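# Transfer lidded 96-well plate from nest N1 to N2

## Task

Take the 96-well culture plate out of plate nest N1 and place it in plate nest N2. It counts as done only if the plate rests level within N2's locating features, well A1 sits at the nest corner labelled A1, the lid is seated completely on the plate, and the grippers have released it and backed away.

## Robot and tools

SETUP. Two arms, left_arm and right_arm, share one scene frame: origin on the table top midway between them, +z up, +x pointing out across the table, left_arm on the +y side. The names are labels, not image sides. Bases (URDF root): left_arm at (+0.015, +0.339, +0.145) m, right_arm at (+0.042, -0.294, +0.145) m, both tilted slightly. Looking out from behind the arms, N1 is the left nest (toward +y) and N2 the right one (toward -y). The plate begins in N1 with A1 at the A1-marked corner. A mounting frame behind the arms is a fixed obstacle.

THE ROW. Every command that moves something is a single flat list of 14 numbers, each in [-1, 1], covering both arms even if one stays still: left_arm's six joints then its opening, then right_arm's six joints then its opening. Joint order within an arm: wrist yaw (joint5), shoulder (joint2), wrist roll (joint6), elbow (joint3), wrist pitch (joint4), waist (joint1). Joint numbers are offsets, scaled so 1.0 equals 1.202 rad for waist, 1.258 shoulder, 1.238 elbow, 2.073 wrist pitch, 2.022 wrist yaw and wrist roll. Waist, elbow and wrist yaw have signs flipped versus the URDF, in commands and in all readings. URDF ranges (flip them for those three): waist -2.618 to 3.054, shoulder 0.000 to 3.142, elbow 0.000 to 3.142, wrist pitch -1.571 to 1.571, wrist yaw -1.571 to 1.571, wrist roll -2.094 to 2.094 rad. The opening number is absolute, not an offset: +1 fully open, -1 closed.

TOOLS.
- execute_actions(actions): a list of up to 15 actions, run in sequence. Each action is a table of up to 15 rows; each row lasts one control step (1/30 s), and if fewer than 15 rows are given the last one repeats to fill the action. Joint offsets in every row are counted from the joint angles when that action began (for a call's first action, the most recently reported angles), not from the previous row. An action that would drive a joint more than 0.036 rad beyond its range is rejected for both arms; if the first action fails that check, or any action is malformed, nothing in the call runs. An empty list just returns the current state and images.
- move(target, speed, blocking): target is one 14-number row; its offsets are counted from the Joint positions in the latest result that showed them. All joints progress in step, so hands trace curves. speed (rad/s, 0.01 to 2, default 0.5) caps the joint with the largest travel; paths last 0.5 to 10 s. Nothing avoids obstacles or the other arm. Faster contact hits harder, and aiming past a contact presses harder. With blocking=false the result comes after 0.5 s while motion continues; call wait or stop before sending anything else. The extra line "move:" reports the ending (done, off_target, moving, held, fault), limits=held or limits=none, and each arm's joint furthest from target.
- wait(seconds): 0 to 10; arms keep their last command; returns early if a running move ends.
- stop(): brakes a running move; it needs stopping distance. Fingers keep going.
- zoom_image(camera, region): camera is cam_high, cam_low, cam_left_wrist or cam_right_wrist; region [x0, y0, x1, y1] in that camera's pixels, top-left origin, at most 504 by 504.
- read_manual(section): only licence text; useless for control.
- finished_scene(scene): pass the current scene number once the plate is placed, released and the arms are clear. Irreversible.

READING RESULTS. The state line gives each gripper's position (m) and orientation quaternion (wxyz) in the scene frame; printed positions get less accurate at long reach. The reported point lies between the finger pads, about 1 cm short of the tips; fingers extend along gripper +z and open along its y axis. Joint positions and Joint velocities list each arm's joints in the order above, plus finger gap in m (0.094 m fully open). Joint targets show what the joints are currently being driven toward. grip_measured is the finger opening on the command scale. Step readings list angles at some steps; HELD marks steps where an arm's command was held back. Other lines: "joint sent to its limit", "joint command not followed" (clearance check altered targets), "too close", FAULT, MOTOR HOT. Four 896x504 images arrive each time: cam_high, cam_low and the two wrist cameras; calibrations are approximate.

MOTION LIMITS. Each step the target may lead the measured angle by at most 0.202 rad waist, 0.258 shoulder, 0.238 elbow, 0.573 wrist pitch, 0.522 wrist yaw/roll, and is scaled back if it would shift the hand over 70 mm, so big changes need several actions. Friction can leave a joint about 0.031 rad short; smaller commands may do nothing. Unfinished motion may not complete on its own; resend the remainder. The robot holds its last command while you are thinking.

GRIPPING. To hold the plate, command an opening roughly 0.03 under grip_measured; less margin grips more gently. Pads push up to about 50 to 62 N each. Readings may be off by about 1 mm. Holding a load heats motors: warning at 75 C, a 10 s arm stop at 90 C, and at 100 C that arm drops everything.

AVOID. Dropping the plate from any real height (a few mm at set-down is fine), tipping the lid off, knocking anything off the table, arms striking or pressing each other, and fast or deep pushes into the nest. Loose objects may occasionally get nudged by the scene. Lower gently, release, then lift clear.

Each tool is called as name(argument=value, ...), one argument or row to a line, values as JSON.

## Session

execute_actions(
  actions=[],
)

Scene clock: 0.00 s.
left_arm: end_effector_position=(+0.5046, +0.2319, +0.1562) grip_measured=+1.000 end_effector_quat_wxyz=(-0.097, +0.741, +0.496, +0.442) | right_arm: end_effector_position=(+0.1730, -0.6112, +0.1507) grip_measured=+1.000 end_effector_quat_wxyz=(+0.068, +0.983, -0.128, +0.112)
Joint names: [wrist yaw, shoulder, wrist roll, elbow, wrist pitch, waist]
Joint positions: left_arm=[ 1.103  1.643  1.708 -1.289 -0.343  0.421  0.094] | right_arm=[ 0.693  1.57   1.958 -0.962 -0.678  1.469  0.094]
Joint velocities: left_arm=[ 0.051 -0.002 -0.037 -0.017 -0.051 -0.002  0.   ] | right_arm=[-0.051  0.002 -0.037 -0.012  0.066  0.007  0.   ]
Joint targets: left_arm=[1.103 1.643 1.708 -1.289 -0.343 0.421] | right_arm=[0.693 1.570 1.958 -0.962 -0.678 1.469]

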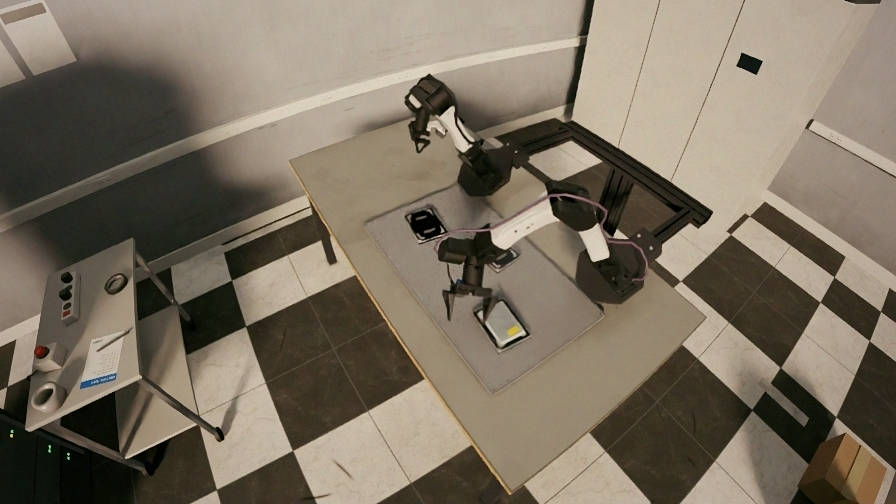

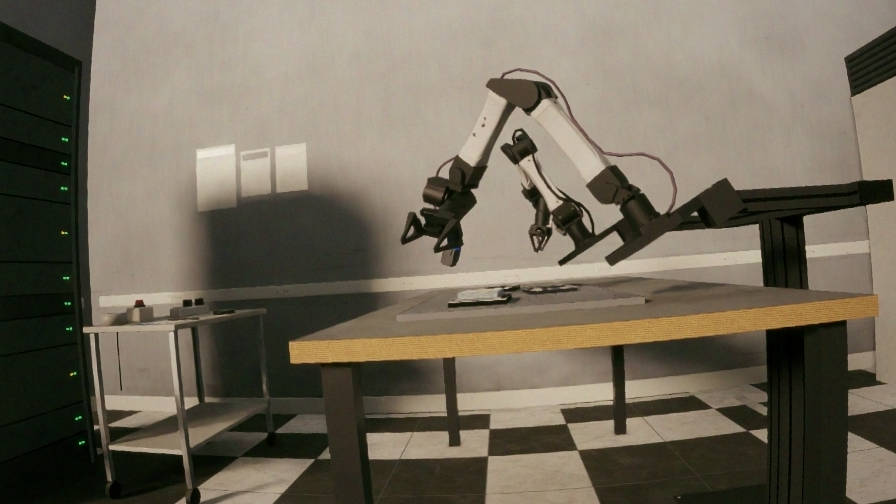

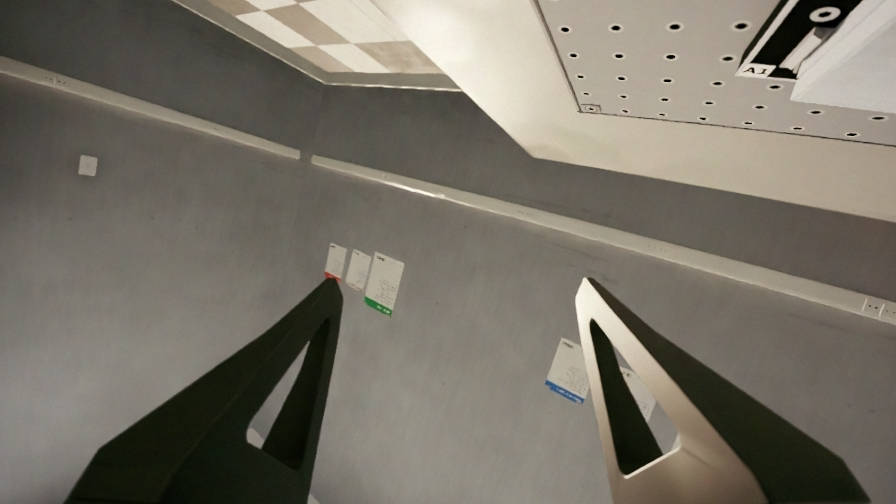

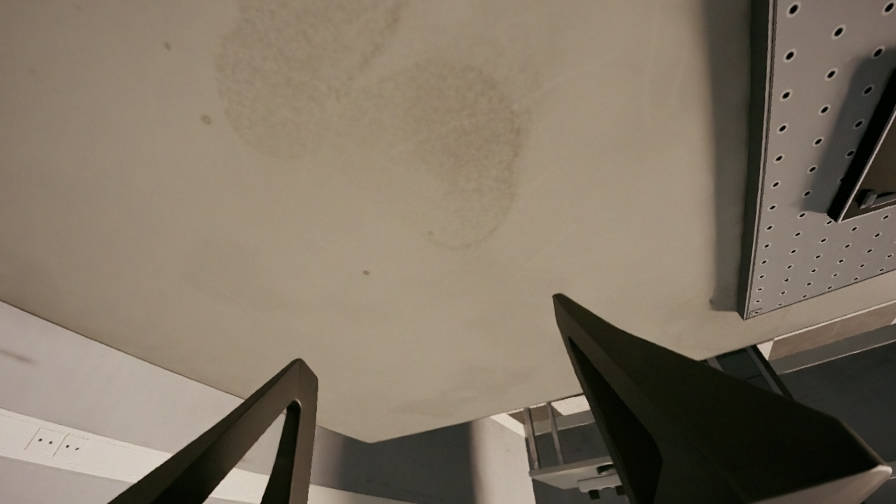

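zoom_image(
  camera="cam_high",
  region=[350, 170, 630, 400],
)

zoom_image(
  camera="cam_low",
  region=[380, 260, 660, 340],
)

Region (350, 170, 630, 400) of cam_high's 896x504 image, scaled by 1.800, with more detail than that image has; it fills the top 414 rows of this view, and the rest is white.

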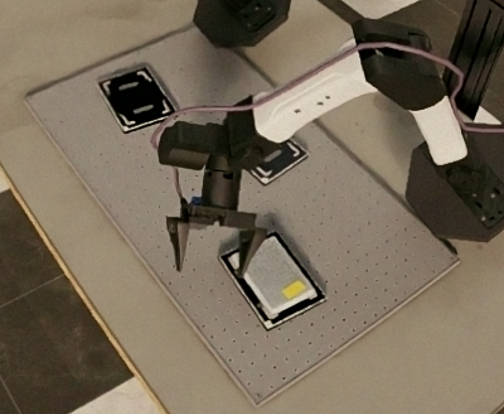

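Region (380, 260, 660, 340) of cam_low's 896x504 image, scaled by 1.800, with more detail than that image has; it fills the top 144 rows of this view, and the rest is white.

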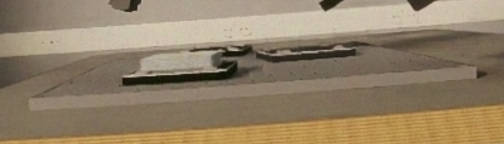

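zoom_image(
  camera="cam_high",
  region=[395, 195, 535, 285],
)

zoom_image(
  camera="cam_high",
  region=[460, 285, 550, 365],
)

Region (395, 195, 535, 285) of cam_high's 896x504 image, scaled by 3.600, with more detail than that image has; it fills the top 324 rows of this view, and the rest is white.

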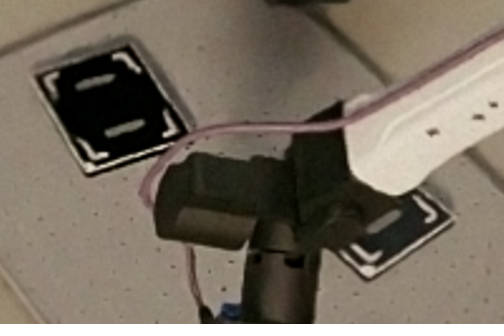

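Region (460, 285, 550, 365) of cam_high's 896x504 image, scaled by 5.600, with more detail than that image has.

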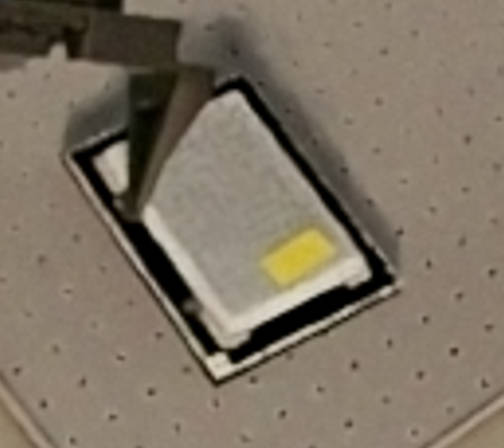

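move(
  target=[-0.554,-0.304,-0.015,0.240,-0.220,-0.404,1,0,0,0,0,0,0,1],
  speed=1.0,
)

Scene clock: 46.47 s.
left_arm: end_effector_position=(+0.3590, +0.2971, +0.1174) grip_measured=+1.000 end_effector_quat_wxyz=(+0.001, +0.783, +0.622, +0.003) | right_arm: end_effector_position=(+0.1730, -0.6112, +0.1507) grip_measured=+1.000 end_effector_quat_wxyz=(+0.068, +0.983, -0.128, +0.112)
Joint names: [wrist yaw, shoulder, wrist roll, elbow, wrist pitch, waist]
Joint positions: left_arm=[-0.011  1.282  1.683 -1.008 -0.787 -0.055  0.094] | right_arm=[ 0.693  1.57   1.958 -0.962 -0.678  1.469  0.094]
Joint velocities: left_arm=[ 0.022 -0.002  0.007 -0.022 -0.081 -0.017  0.   ] | right_arm=[ 0.037  0.002  0.066 -0.002 -0.022  0.022  0.   ]
Joint targets: left_arm=[-0.017 1.261 1.677 -0.992 -0.799 -0.065] | right_arm=[0.693 1.570 1.958 -0.962 -0.678 1.469]
move: off_target (left_arm); limits=none; left_arm: farthest joint: the shoulder, 0.022 radians from its target (0.382 radians at the start); right_arm: farthest joint: the waist, 0.000 radians from its target (0.000 radians at the start)
camera_calibration (this result's frames):
cam_left_wrist: T_world_to_cam=[[-0.966724, 0.25467, -0.0242644, 0.27865], [0.165346, 0.69438, 0.700355, -0.326983], [0.195208, 0.673037, -0.713382, -0.0682237], [0, 0, 0, 1]] pos_world=[0.336761, 0.202004, 0.187096]

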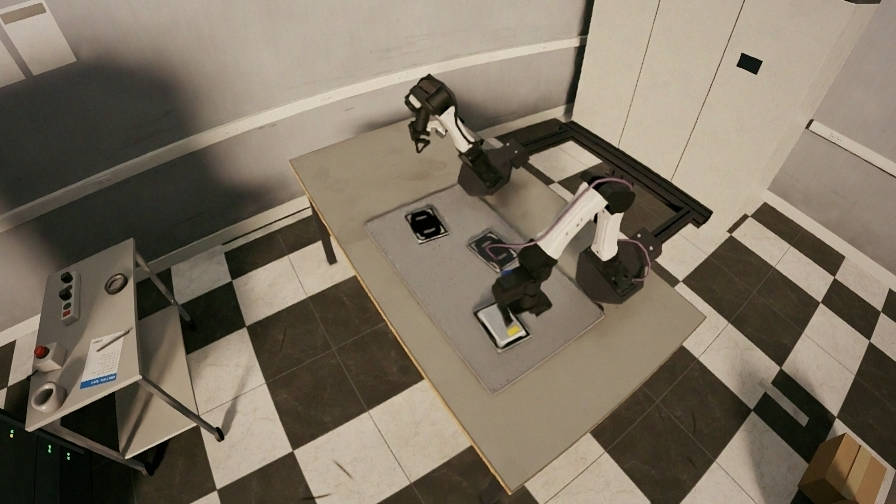

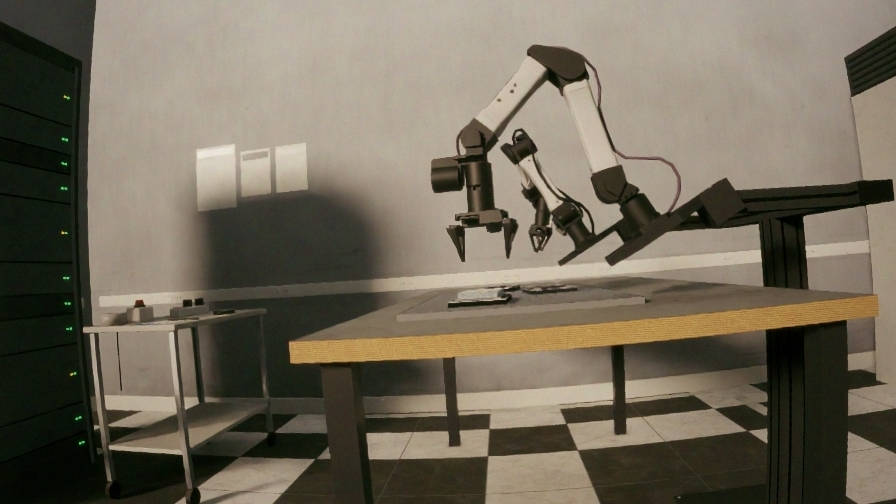

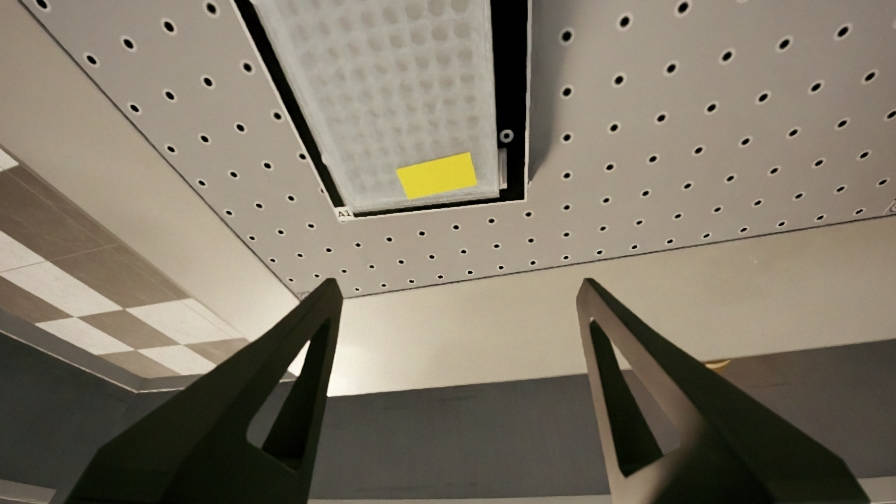

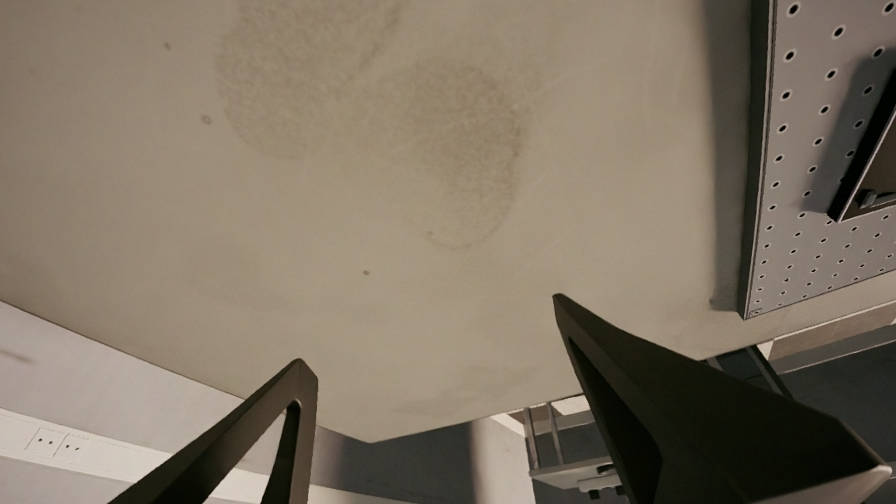

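zoom_image(
  camera="cam_left_wrist",
  region=[220, 0, 580, 240],
)

zoom_image(
  camera="cam_high",
  region=[400, 200, 530, 285],
)

Region (220, 0, 580, 240) of cam_left_wrist's 896x504 image, scaled by 1.400, with more detail than that image has.

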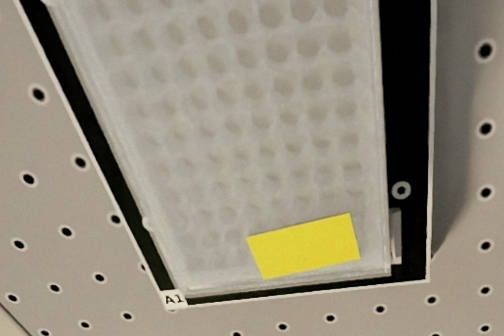

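Region (400, 200, 530, 285) of cam_high's 896x504 image, scaled by 3.877, with more detail than that image has; it fills the top 330 rows of this view, and the rest is white.

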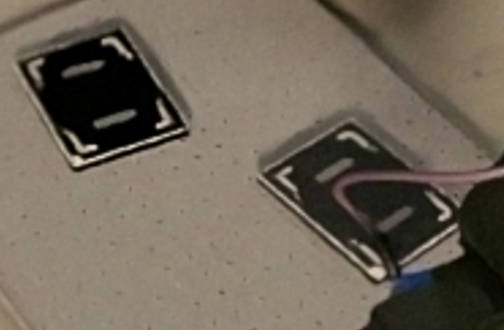

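move(
  target=[0,0,0,0,0,0,1,-0.556,-0.351,0,0.156,-0.127,-1,1],
  speed=1.2,
)

move(
  target=[0,0,0,0,0,0,1,0,0,0,0,0,-1,1],
  speed=1.2,
)

Scene clock: 68.13 s.
left_arm: end_effector_position=(+0.3590, +0.2970, +0.1174) grip_measured=+1.000 end_effector_quat_wxyz=(+0.002, +0.783, +0.622, +0.003) | right_arm: end_effector_position=(+0.2505, -0.4476, +0.1365) grip_measured=+1.000 end_effector_quat_wxyz=(+0.119, +0.872, +0.399, -0.257)
Joint names: [wrist yaw, shoulder, wrist roll, elbow, wrist pitch, waist]
Joint positions: left_arm=[-0.011  1.282  1.682 -1.008 -0.787 -0.055  0.094] | right_arm=[-0.42   1.15   1.958 -0.79  -0.926  0.275  0.094]
Joint velocities: left_arm=[-0.022  0.002  0.007  0.002 -0.095  0.002  0.   ] | right_arm=[ 0.007  0.002  0.066  0.012  0.007 -0.007  0.   ]
Joint targets: left_arm=[-0.011 1.282 1.682 -1.008 -0.787 -0.055] | right_arm=[-0.431 1.128 1.958 -0.769 -0.942 0.267]
move: off_target (right_arm); limits=none; left_arm: farthest joint: the wrist roll, 0.001 radians from its target (0.001 radians at the start); right_arm: farthest joint: the shoulder, 0.022 radians from its target (0.441 radians at the start)
camera_calibration (this result's frames):
cam_left_wrist: T_world_to_cam=[[-0.966821, 0.254294, -0.0243192, 0.278812], [0.165113, 0.69471, 0.700083, -0.326919], [0.194922, 0.672839, -0.713647, -0.0679857], [0, 0, 0, 1]] pos_world=[0.336792, 0.201957, 0.187133]
cam_right_wrist: T_world_to_cam=[[-0.560775, 0.819797, -0.116036, 0.520685], [0.826274, 0.563065, -0.0151218, 0.0886339], [0.052939, -0.104358, -0.99313, 0.180969], [0, 0, 0, 1]] pos_world=[0.20917, -0.457877, 0.241484]

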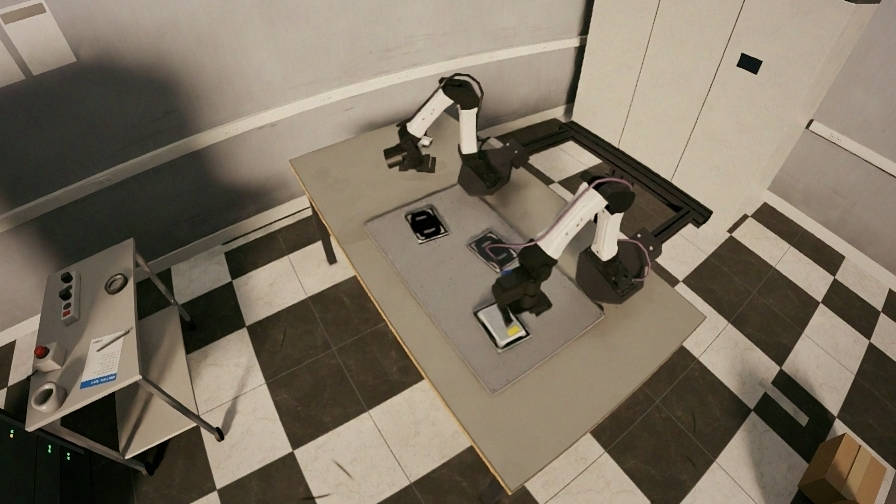

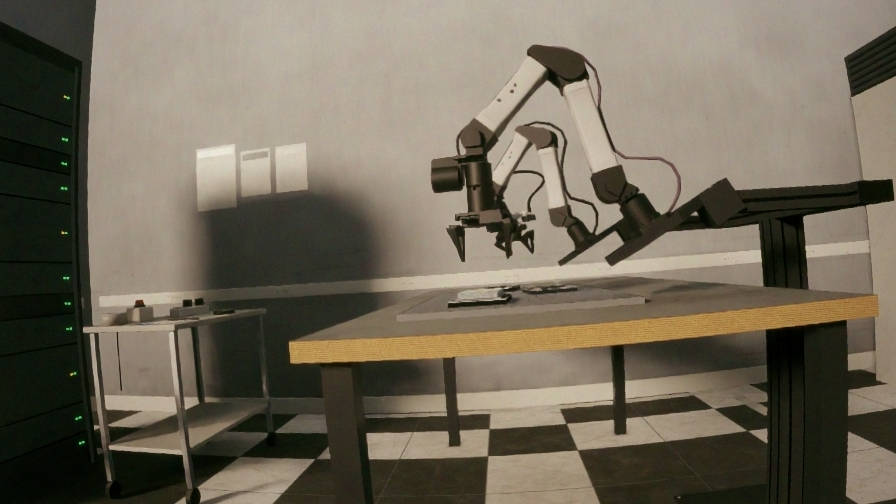

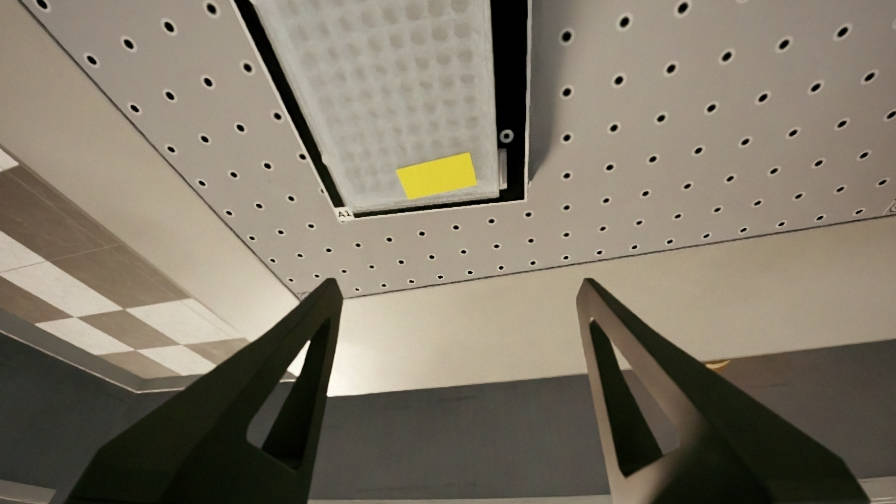

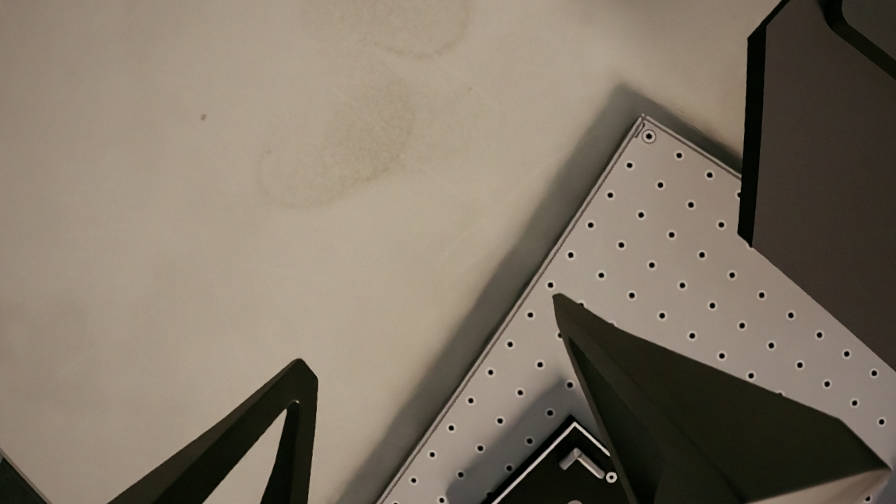

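Scene clock: 69.67 s.
left_arm: end_effector_position=(+0.3590, +0.2970, +0.1174) grip_measured=+1.000 end_effector_quat_wxyz=(+0.002, +0.783, +0.622, +0.003) | right_arm: end_effector_position=(+0.2759, -0.1814, +0.1432) grip_measured=+1.000 end_effector_quat_wxyz=(+0.007, +0.566, +0.824, -0.014)
Joint names: [wrist yaw, shoulder, wrist roll, elbow, wrist pitch, waist]
Joint positions: left_arm=[-0.011  1.282  1.682 -1.008 -0.787 -0.055  0.094] | right_arm=[-0.421  1.15   1.958 -0.79  -0.926 -0.919  0.094]
Joint velocities: left_arm=[ 0.051 -0.017  0.022 -0.007 -0.125 -0.002  0.   ] | right_arm=[ 0.007 -0.032 -0.081  0.012  0.007 -0.002  0.   ]
Joint targets: left_arm=[-0.011 1.282 1.682 -1.008 -0.787 -0.055] | right_arm=[-0.420 1.150 1.958 -0.790 -0.926 -0.927]
move: done; limits=none; left_arm: farthest joint: the waist, 0.000 radians from its target (0.000 radians at the start); right_arm: farthest joint: the waist, 0.008 radians from its target (1.202 radians at the start)
camera_calibration (this result's frames):
cam_left_wrist: T_world_to_cam=[[-0.966821, 0.254294, -0.0243192, 0.278812], [0.165113, 0.69471, 0.700083, -0.326919], [0.194922, 0.672839, -0.713647, -0.0679857], [0, 0, 0, 1]] pos_world=[0.336792, 0.201957, 0.187133]
cam_right_wrist: T_world_to_cam=[[-0.995087, -0.0854269, 0.0500377, 0.249419], [-0.0505102, 0.872758, 0.485533, 0.14422], [-0.0851484, 0.480621, -0.872785, 0.341068], [0, 0, 0, 1]] pos_world=[0.28452, -0.268487, 0.215175]

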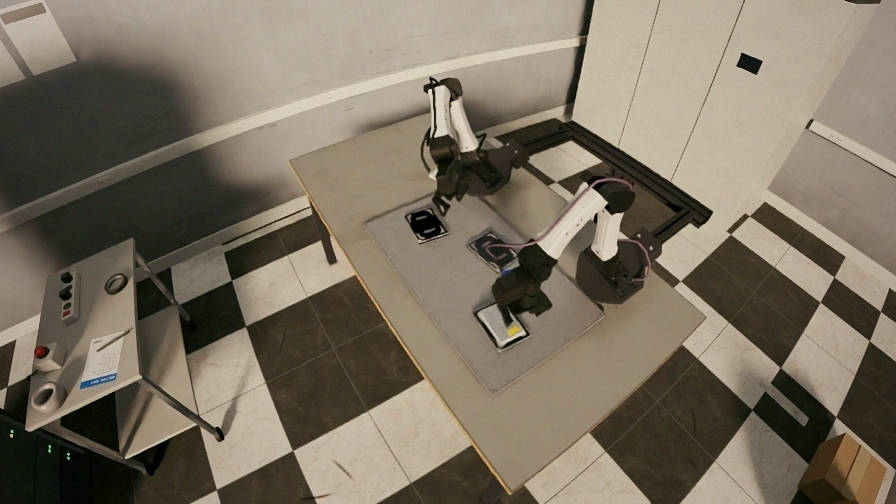

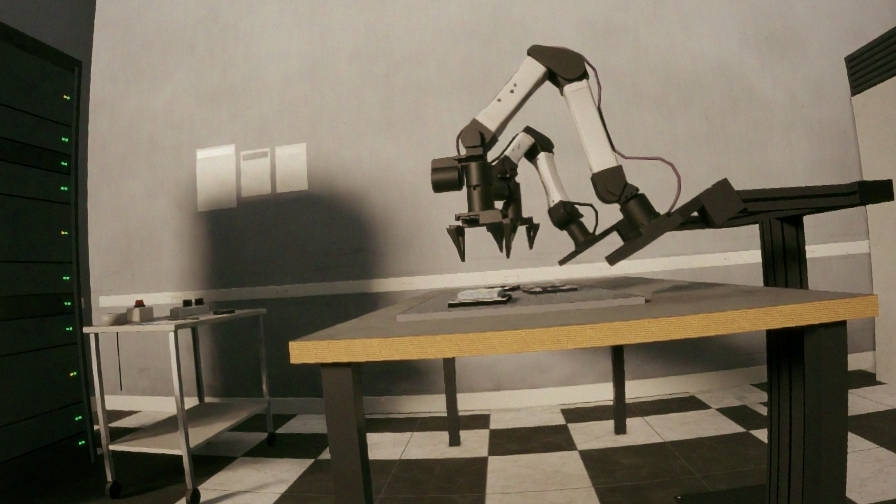

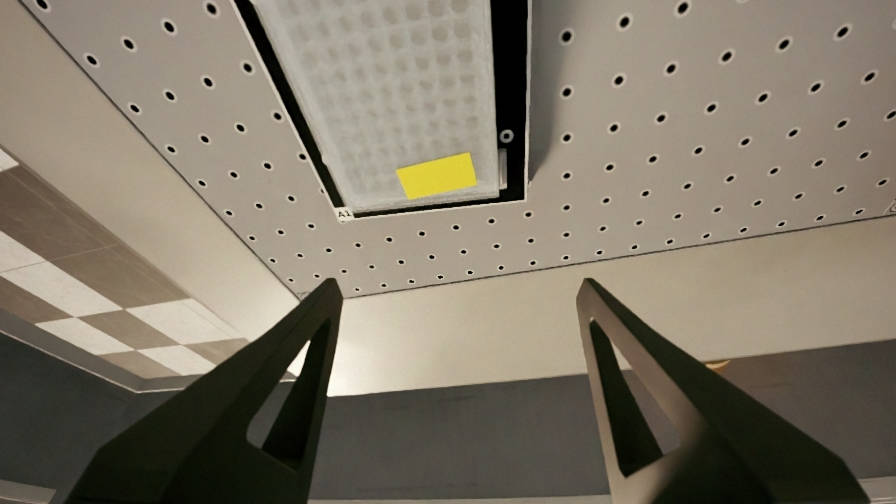

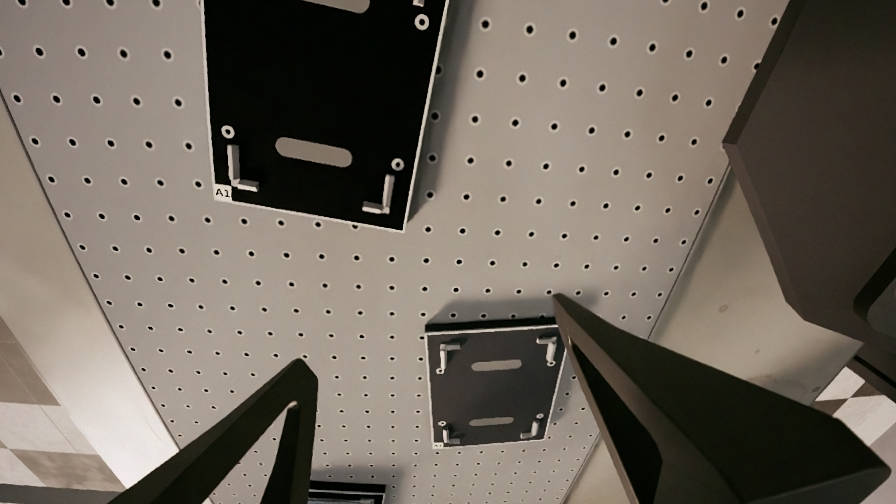

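move(
  target=[0.052,0.124,-0.144,-0.056,0.035,0.186,1,0,0,0,0,0,0,1],
)

Scene clock: 91.50 s.
left_arm: end_effector_position=(+0.3620, +0.2396, +0.0889) grip_measured=+1.000 end_effector_quat_wxyz=(-0.009, +0.753, +0.658, -0.009) | right_arm: end_effector_position=(+0.2759, -0.1814, +0.1432) grip_measured=+1.000 end_effector_quat_wxyz=(+0.007, +0.566, +0.824, -0.014)
Joint names: [wrist yaw, shoulder, wrist roll, elbow, wrist pitch, waist]
Joint positions: left_arm=[ 0.085  1.426  1.397 -1.055 -0.729  0.16   0.094] | right_arm=[-0.421  1.15   1.958 -0.79  -0.926 -0.919  0.094]
Joint velocities: left_arm=[-0.022  0.007  0.022 -0.017  0.037  0.007  0.   ] | right_arm=[-0.051  0.007 -0.007  0.012 -0.11   0.012  0.   ]
Joint targets: left_arm=[0.094 1.438 1.391 -1.077 -0.715 0.168] | right_arm=[-0.421 1.150 1.958 -0.790 -0.926 -0.919]
move: off_target (left_arm); limits=none; left_arm: farthest joint: the elbow, 0.022 radians from its target (0.070 radians at the start); right_arm: farthest joint: the waist, 0.000 radians from its target (0.000 radians at the start)
camera_calibration (this result's frames):
cam_left_wrist: T_world_to_cam=[[-0.986705, 0.162413, 0.00587566, 0.322137], [0.120463, 0.706623, 0.697261, -0.253991], [0.109092, 0.688699, -0.716793, -0.022695], [0, 0, 0, 1]] pos_world=[0.350926, 0.142787, 0.158938]
cam_right_wrist: T_world_to_cam=[[-0.995087, -0.0854269, 0.0500377, 0.249419], [-0.0505102, 0.872758, 0.485533, 0.14422], [-0.0851484, 0.480621, -0.872785, 0.341068], [0, 0, 0, 1]] pos_world=[0.28452, -0.268487, 0.215175]

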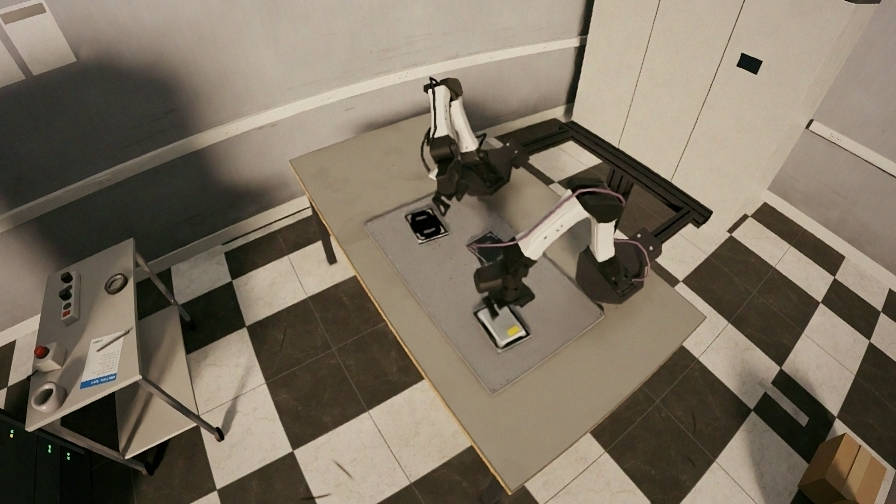

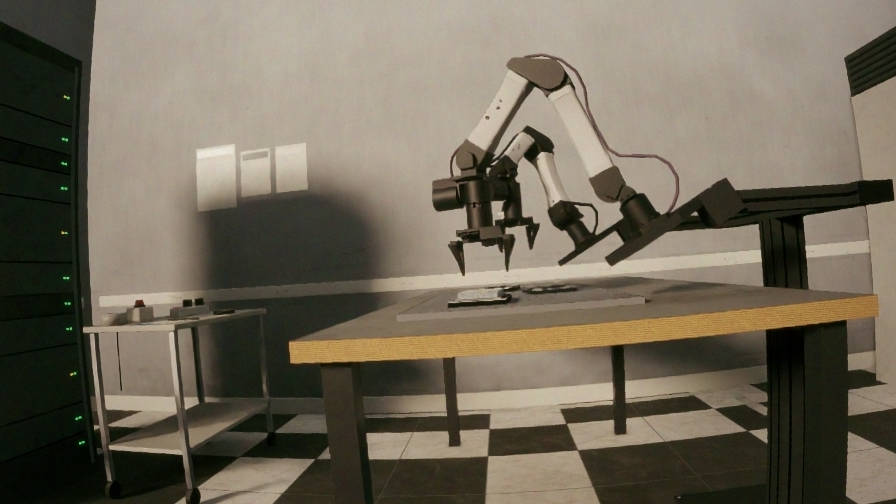

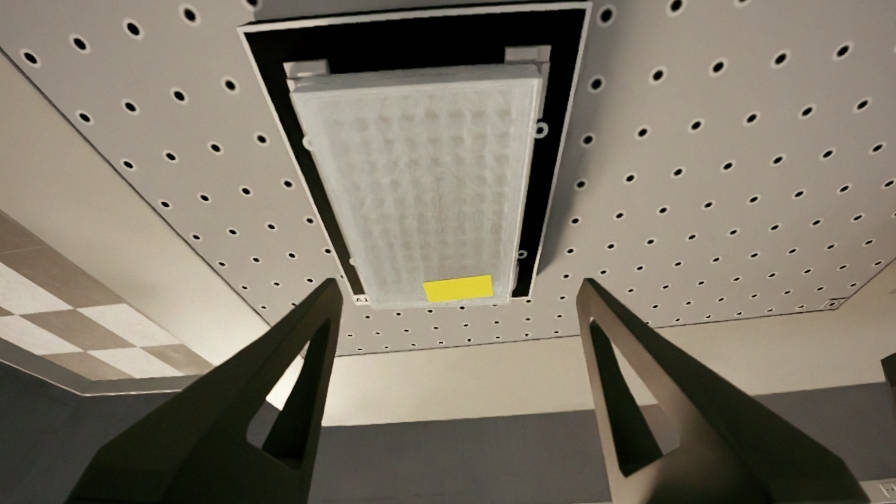

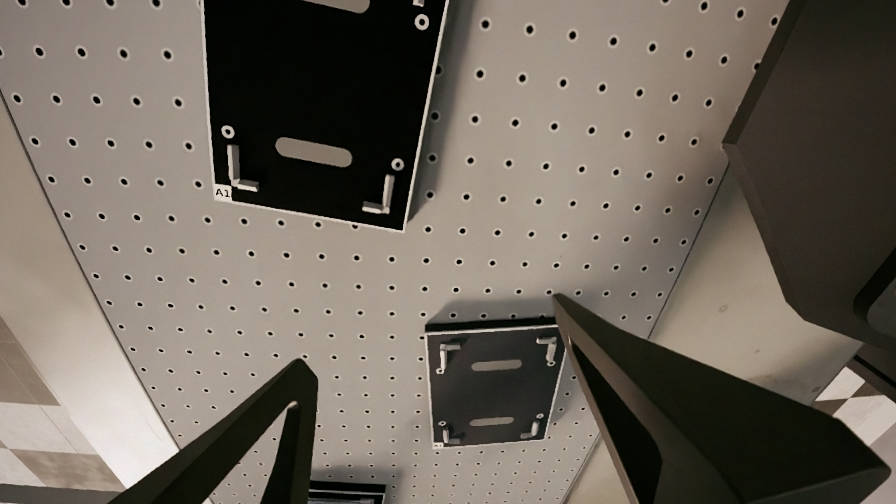

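move(
  target=[0,0.078,-0.029,0.024,0.067,-0.013,1,0,0,0,0,0,0,1],
  speed=0.25,
)

Scene clock: 104.50 s.
left_arm: end_effector_position=(+0.3718, +0.2359, +0.0599) grip_measured=+1.000 end_effector_quat_wxyz=(-0.000, +0.732, +0.681, -0.002) | right_arm: end_effector_position=(+0.2759, -0.1814, +0.1432) grip_measured=+1.000 end_effector_quat_wxyz=(+0.007, +0.566, +0.824, -0.014)
Joint names: [wrist yaw, shoulder, wrist roll, elbow, wrist pitch, waist]
Joint positions: left_arm=[ 0.085  1.513  1.344 -1.04  -0.604  0.154  0.094] | right_arm=[-0.421  1.15   1.958 -0.79  -0.926 -0.919  0.094]
Joint velocities: left_arm=[ 0.051 -0.002 -0.081 -0.012  0.051 -0.007  0.   ] | right_arm=[-0.037 -0.012 -0.11  -0.002 -0.066  0.002  0.   ]
Joint targets: left_arm=[0.085 1.524 1.339 -1.026 -0.590 0.145] | right_arm=[-0.421 1.150 1.958 -0.790 -0.926 -0.919]
move: done; limits=none; left_arm: farthest joint: the elbow, 0.015 radians from its target (0.030 radians at the start); right_arm: farthest joint: the waist, 0.000 radians from its target (0.000 radians at the start)
camera_calibration (this result's frames):
cam_left_wrist: T_world_to_cam=[[-0.994561, 0.102898, -0.016127, 0.350889], [0.0626059, 0.714353, 0.696979, -0.212666], [0.0832382, 0.692179, -0.71691, -0.0332482], [0, 0, 0, 1]] pos_world=[0.365063, 0.138827, 0.130047]
cam_right_wrist: T_world_to_cam=[[-0.995087, -0.0854269, 0.0500377, 0.249419], [-0.0505102, 0.872758, 0.485533, 0.14422], [-0.0851484, 0.480621, -0.872785, 0.341068], [0, 0, 0, 1]] pos_world=[0.28452, -0.268487, 0.215175]

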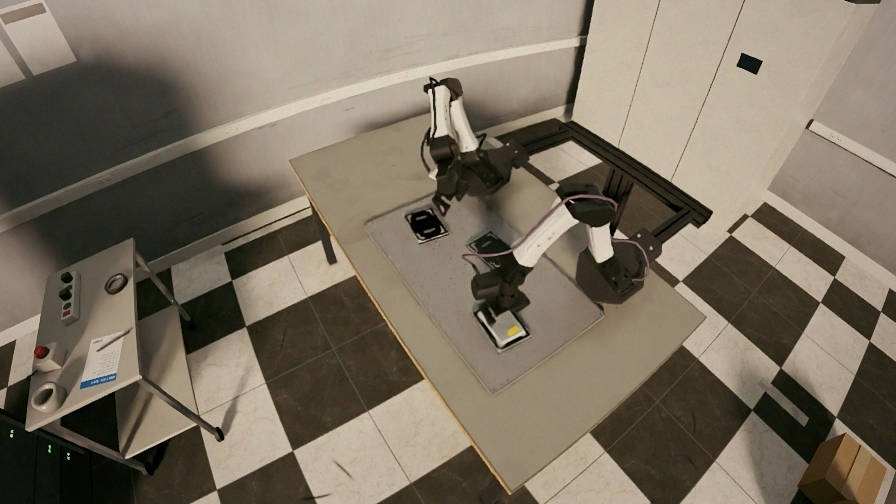

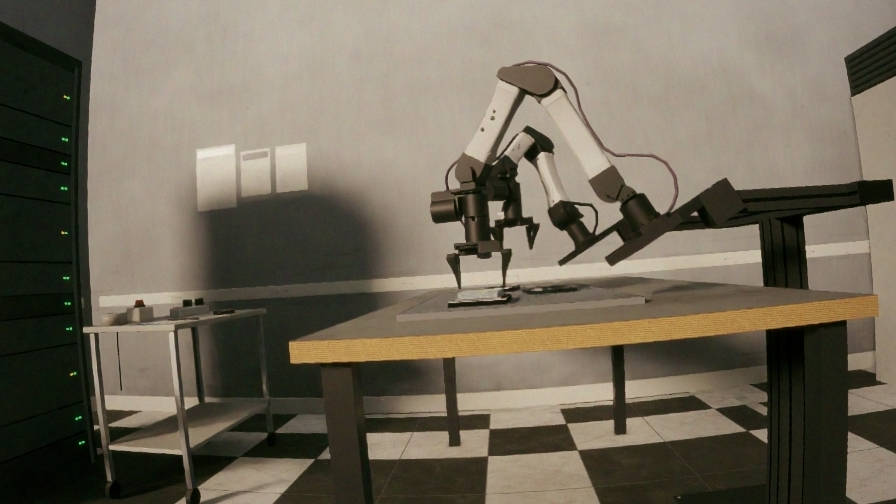

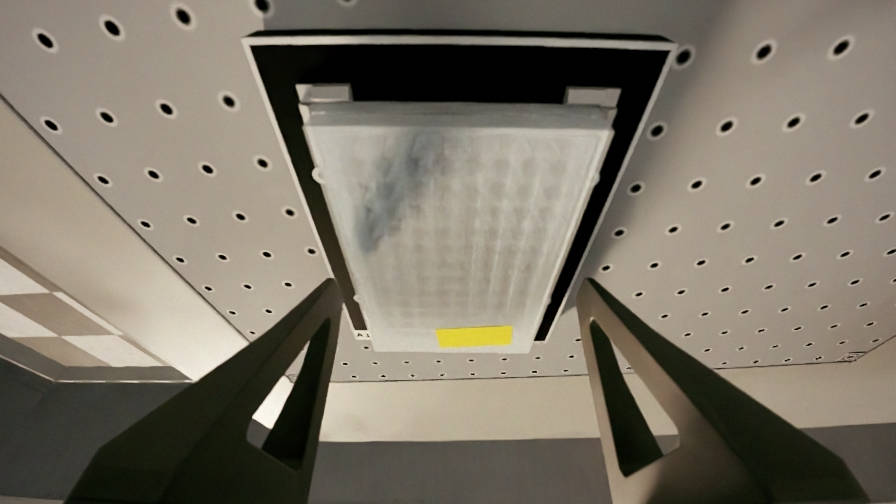

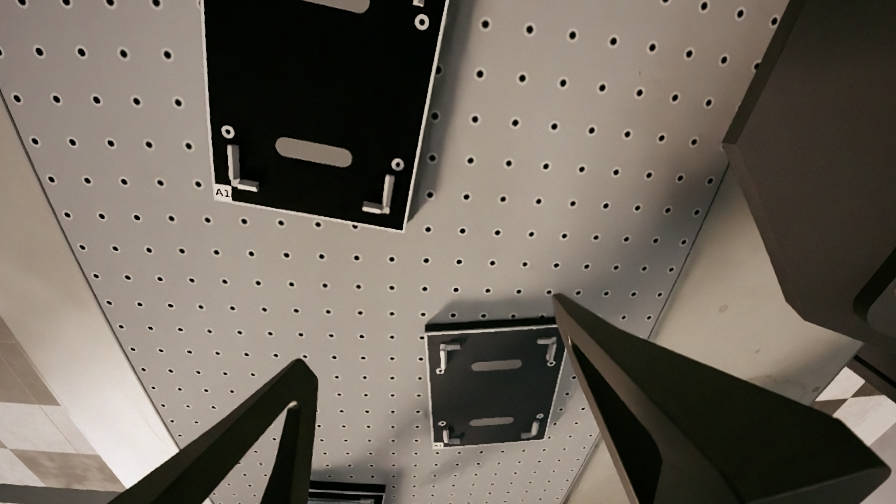

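zoom_image(
  camera="cam_left_wrist",
  region=[240, 20, 480, 200],
)

zoom_image(
  camera="cam_low",
  region=[430, 250, 540, 315],
)

Region (240, 20, 480, 200) of cam_left_wrist's 896x504 image, scaled by 2.100, with more detail than that image has; it fills the top 378 rows of this view, and the rest is white.

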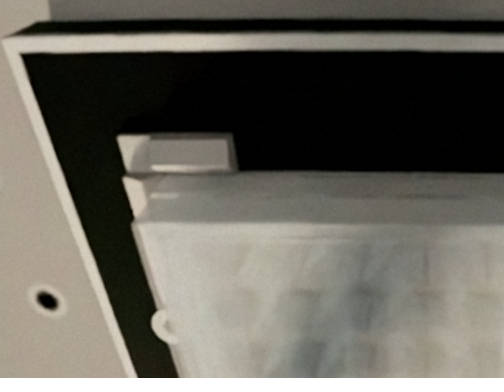

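Region (430, 250, 540, 315) of cam_low's 896x504 image, scaled by 4.582, with more detail than that image has; it fills the top 298 rows of this view, and the rest is white.

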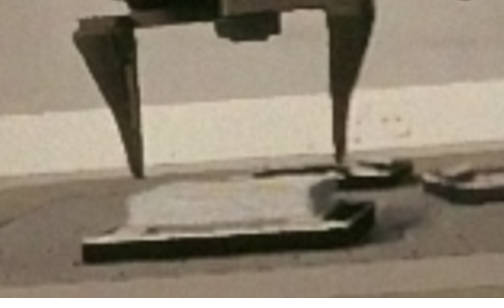

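move(
  target=[0,0.067,0,0.024,0.051,-0.012,1,0,0,0,0,0,0,1],
  speed=0.1,
)

zoom_image(
  camera="cam_low",
  region=[430, 250, 540, 315],
)

Scene clock: 120.50 s.
left_arm: end_effector_position=(+0.3753, +0.2339, +0.0371) grip_measured=+1.000 end_effector_quat_wxyz=(+0.003, +0.731, +0.682, +0.001) | right_arm: end_effector_position=(+0.2759, -0.1814, +0.1432) grip_measured=+1.000 end_effector_quat_wxyz=(+0.007, +0.566, +0.824, -0.014)
Joint names: [wrist yaw, shoulder, wrist roll, elbow, wrist pitch, waist]
Joint positions: left_arm=[ 0.085  1.581  1.344 -1.027 -0.514  0.152  0.094] | right_arm=[-0.421  1.15   1.958 -0.79  -0.926 -0.919  0.094]
Joint velocities: left_arm=[ 0.007  0.002 -0.022 -0.002  0.022  0.012  0.   ] | right_arm=[-0.007  0.002  0.037  0.002 -0.022  0.012  0.   ]
Joint targets: left_arm=[0.085 1.597 1.345 -1.010 -0.498 0.140] | right_arm=[-0.421 1.150 1.958 -0.790 -0.926 -0.919]
move: done; limits=none; left_arm: farthest joint: the shoulder, 0.017 radians from its target (0.085 radians at the start); right_arm: farthest joint: the waist, 0.000 radians from its target (0.000 radians at the start)
camera_calibration (this result's frames):
cam_left_wrist: T_world_to_cam=[[-0.994701, 0.0997842, -0.024745, 0.355247], [0.0544413, 0.715435, 0.696555, -0.192682], [0.0872087, 0.691517, -0.717076, -0.0497475], [0, 0, 0, 1]] pos_world=[0.368193, 0.136804, 0.107331]
cam_right_wrist: T_world_to_cam=[[-0.995087, -0.0854269, 0.0500377, 0.249419], [-0.0505102, 0.872758, 0.485533, 0.14422], [-0.0851484, 0.480621, -0.872785, 0.341068], [0, 0, 0, 1]] pos_world=[0.28452, -0.268487, 0.215175]

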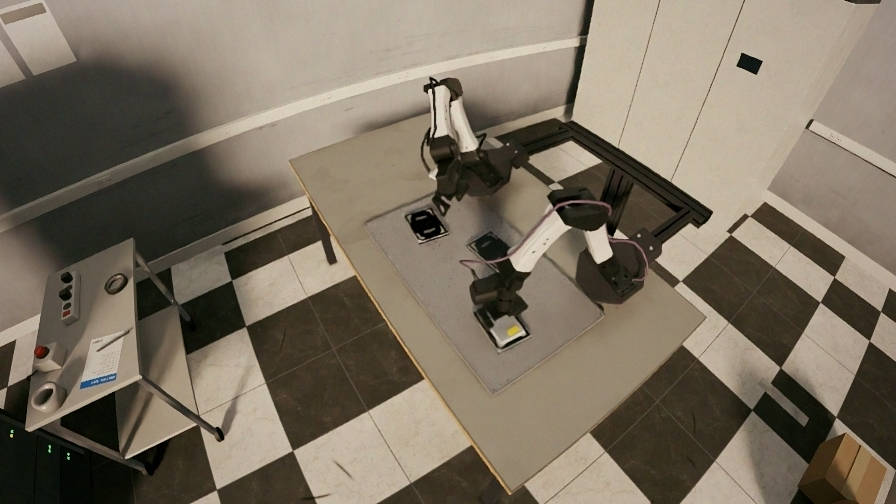

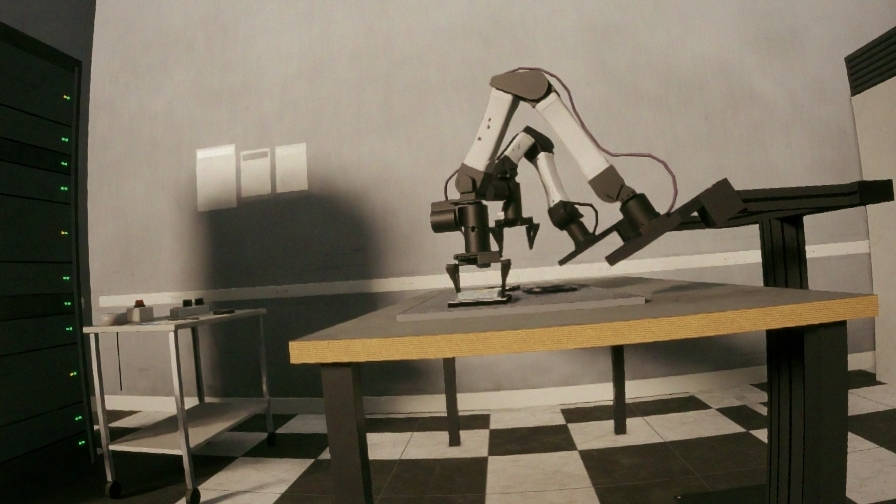

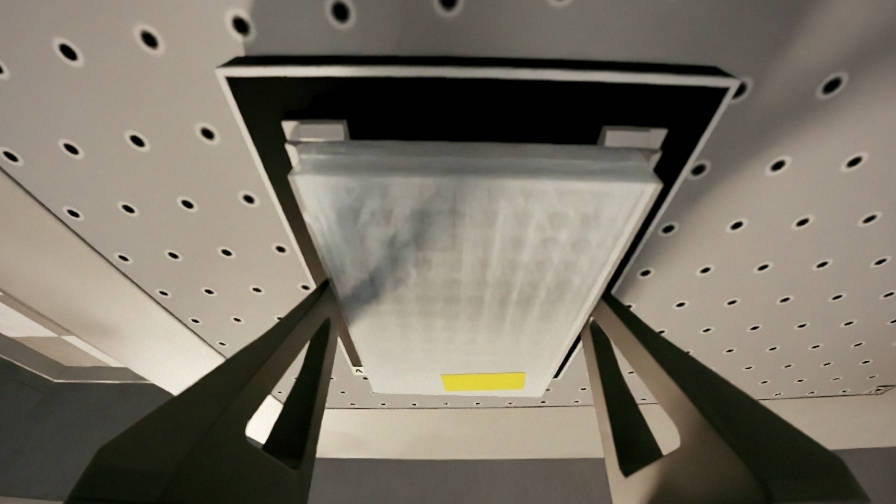

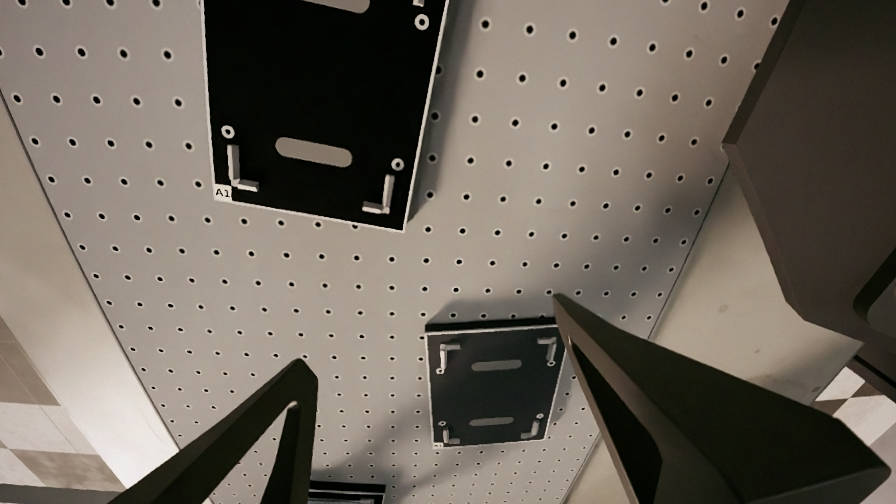

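Region (430, 250, 540, 315) of cam_low's 896x504 image, scaled by 4.582, with more detail than that image has; it fills the top 298 rows of this view, and the rest is white.

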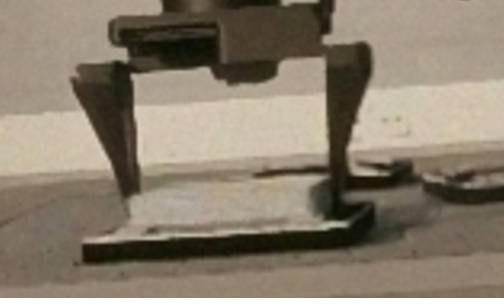

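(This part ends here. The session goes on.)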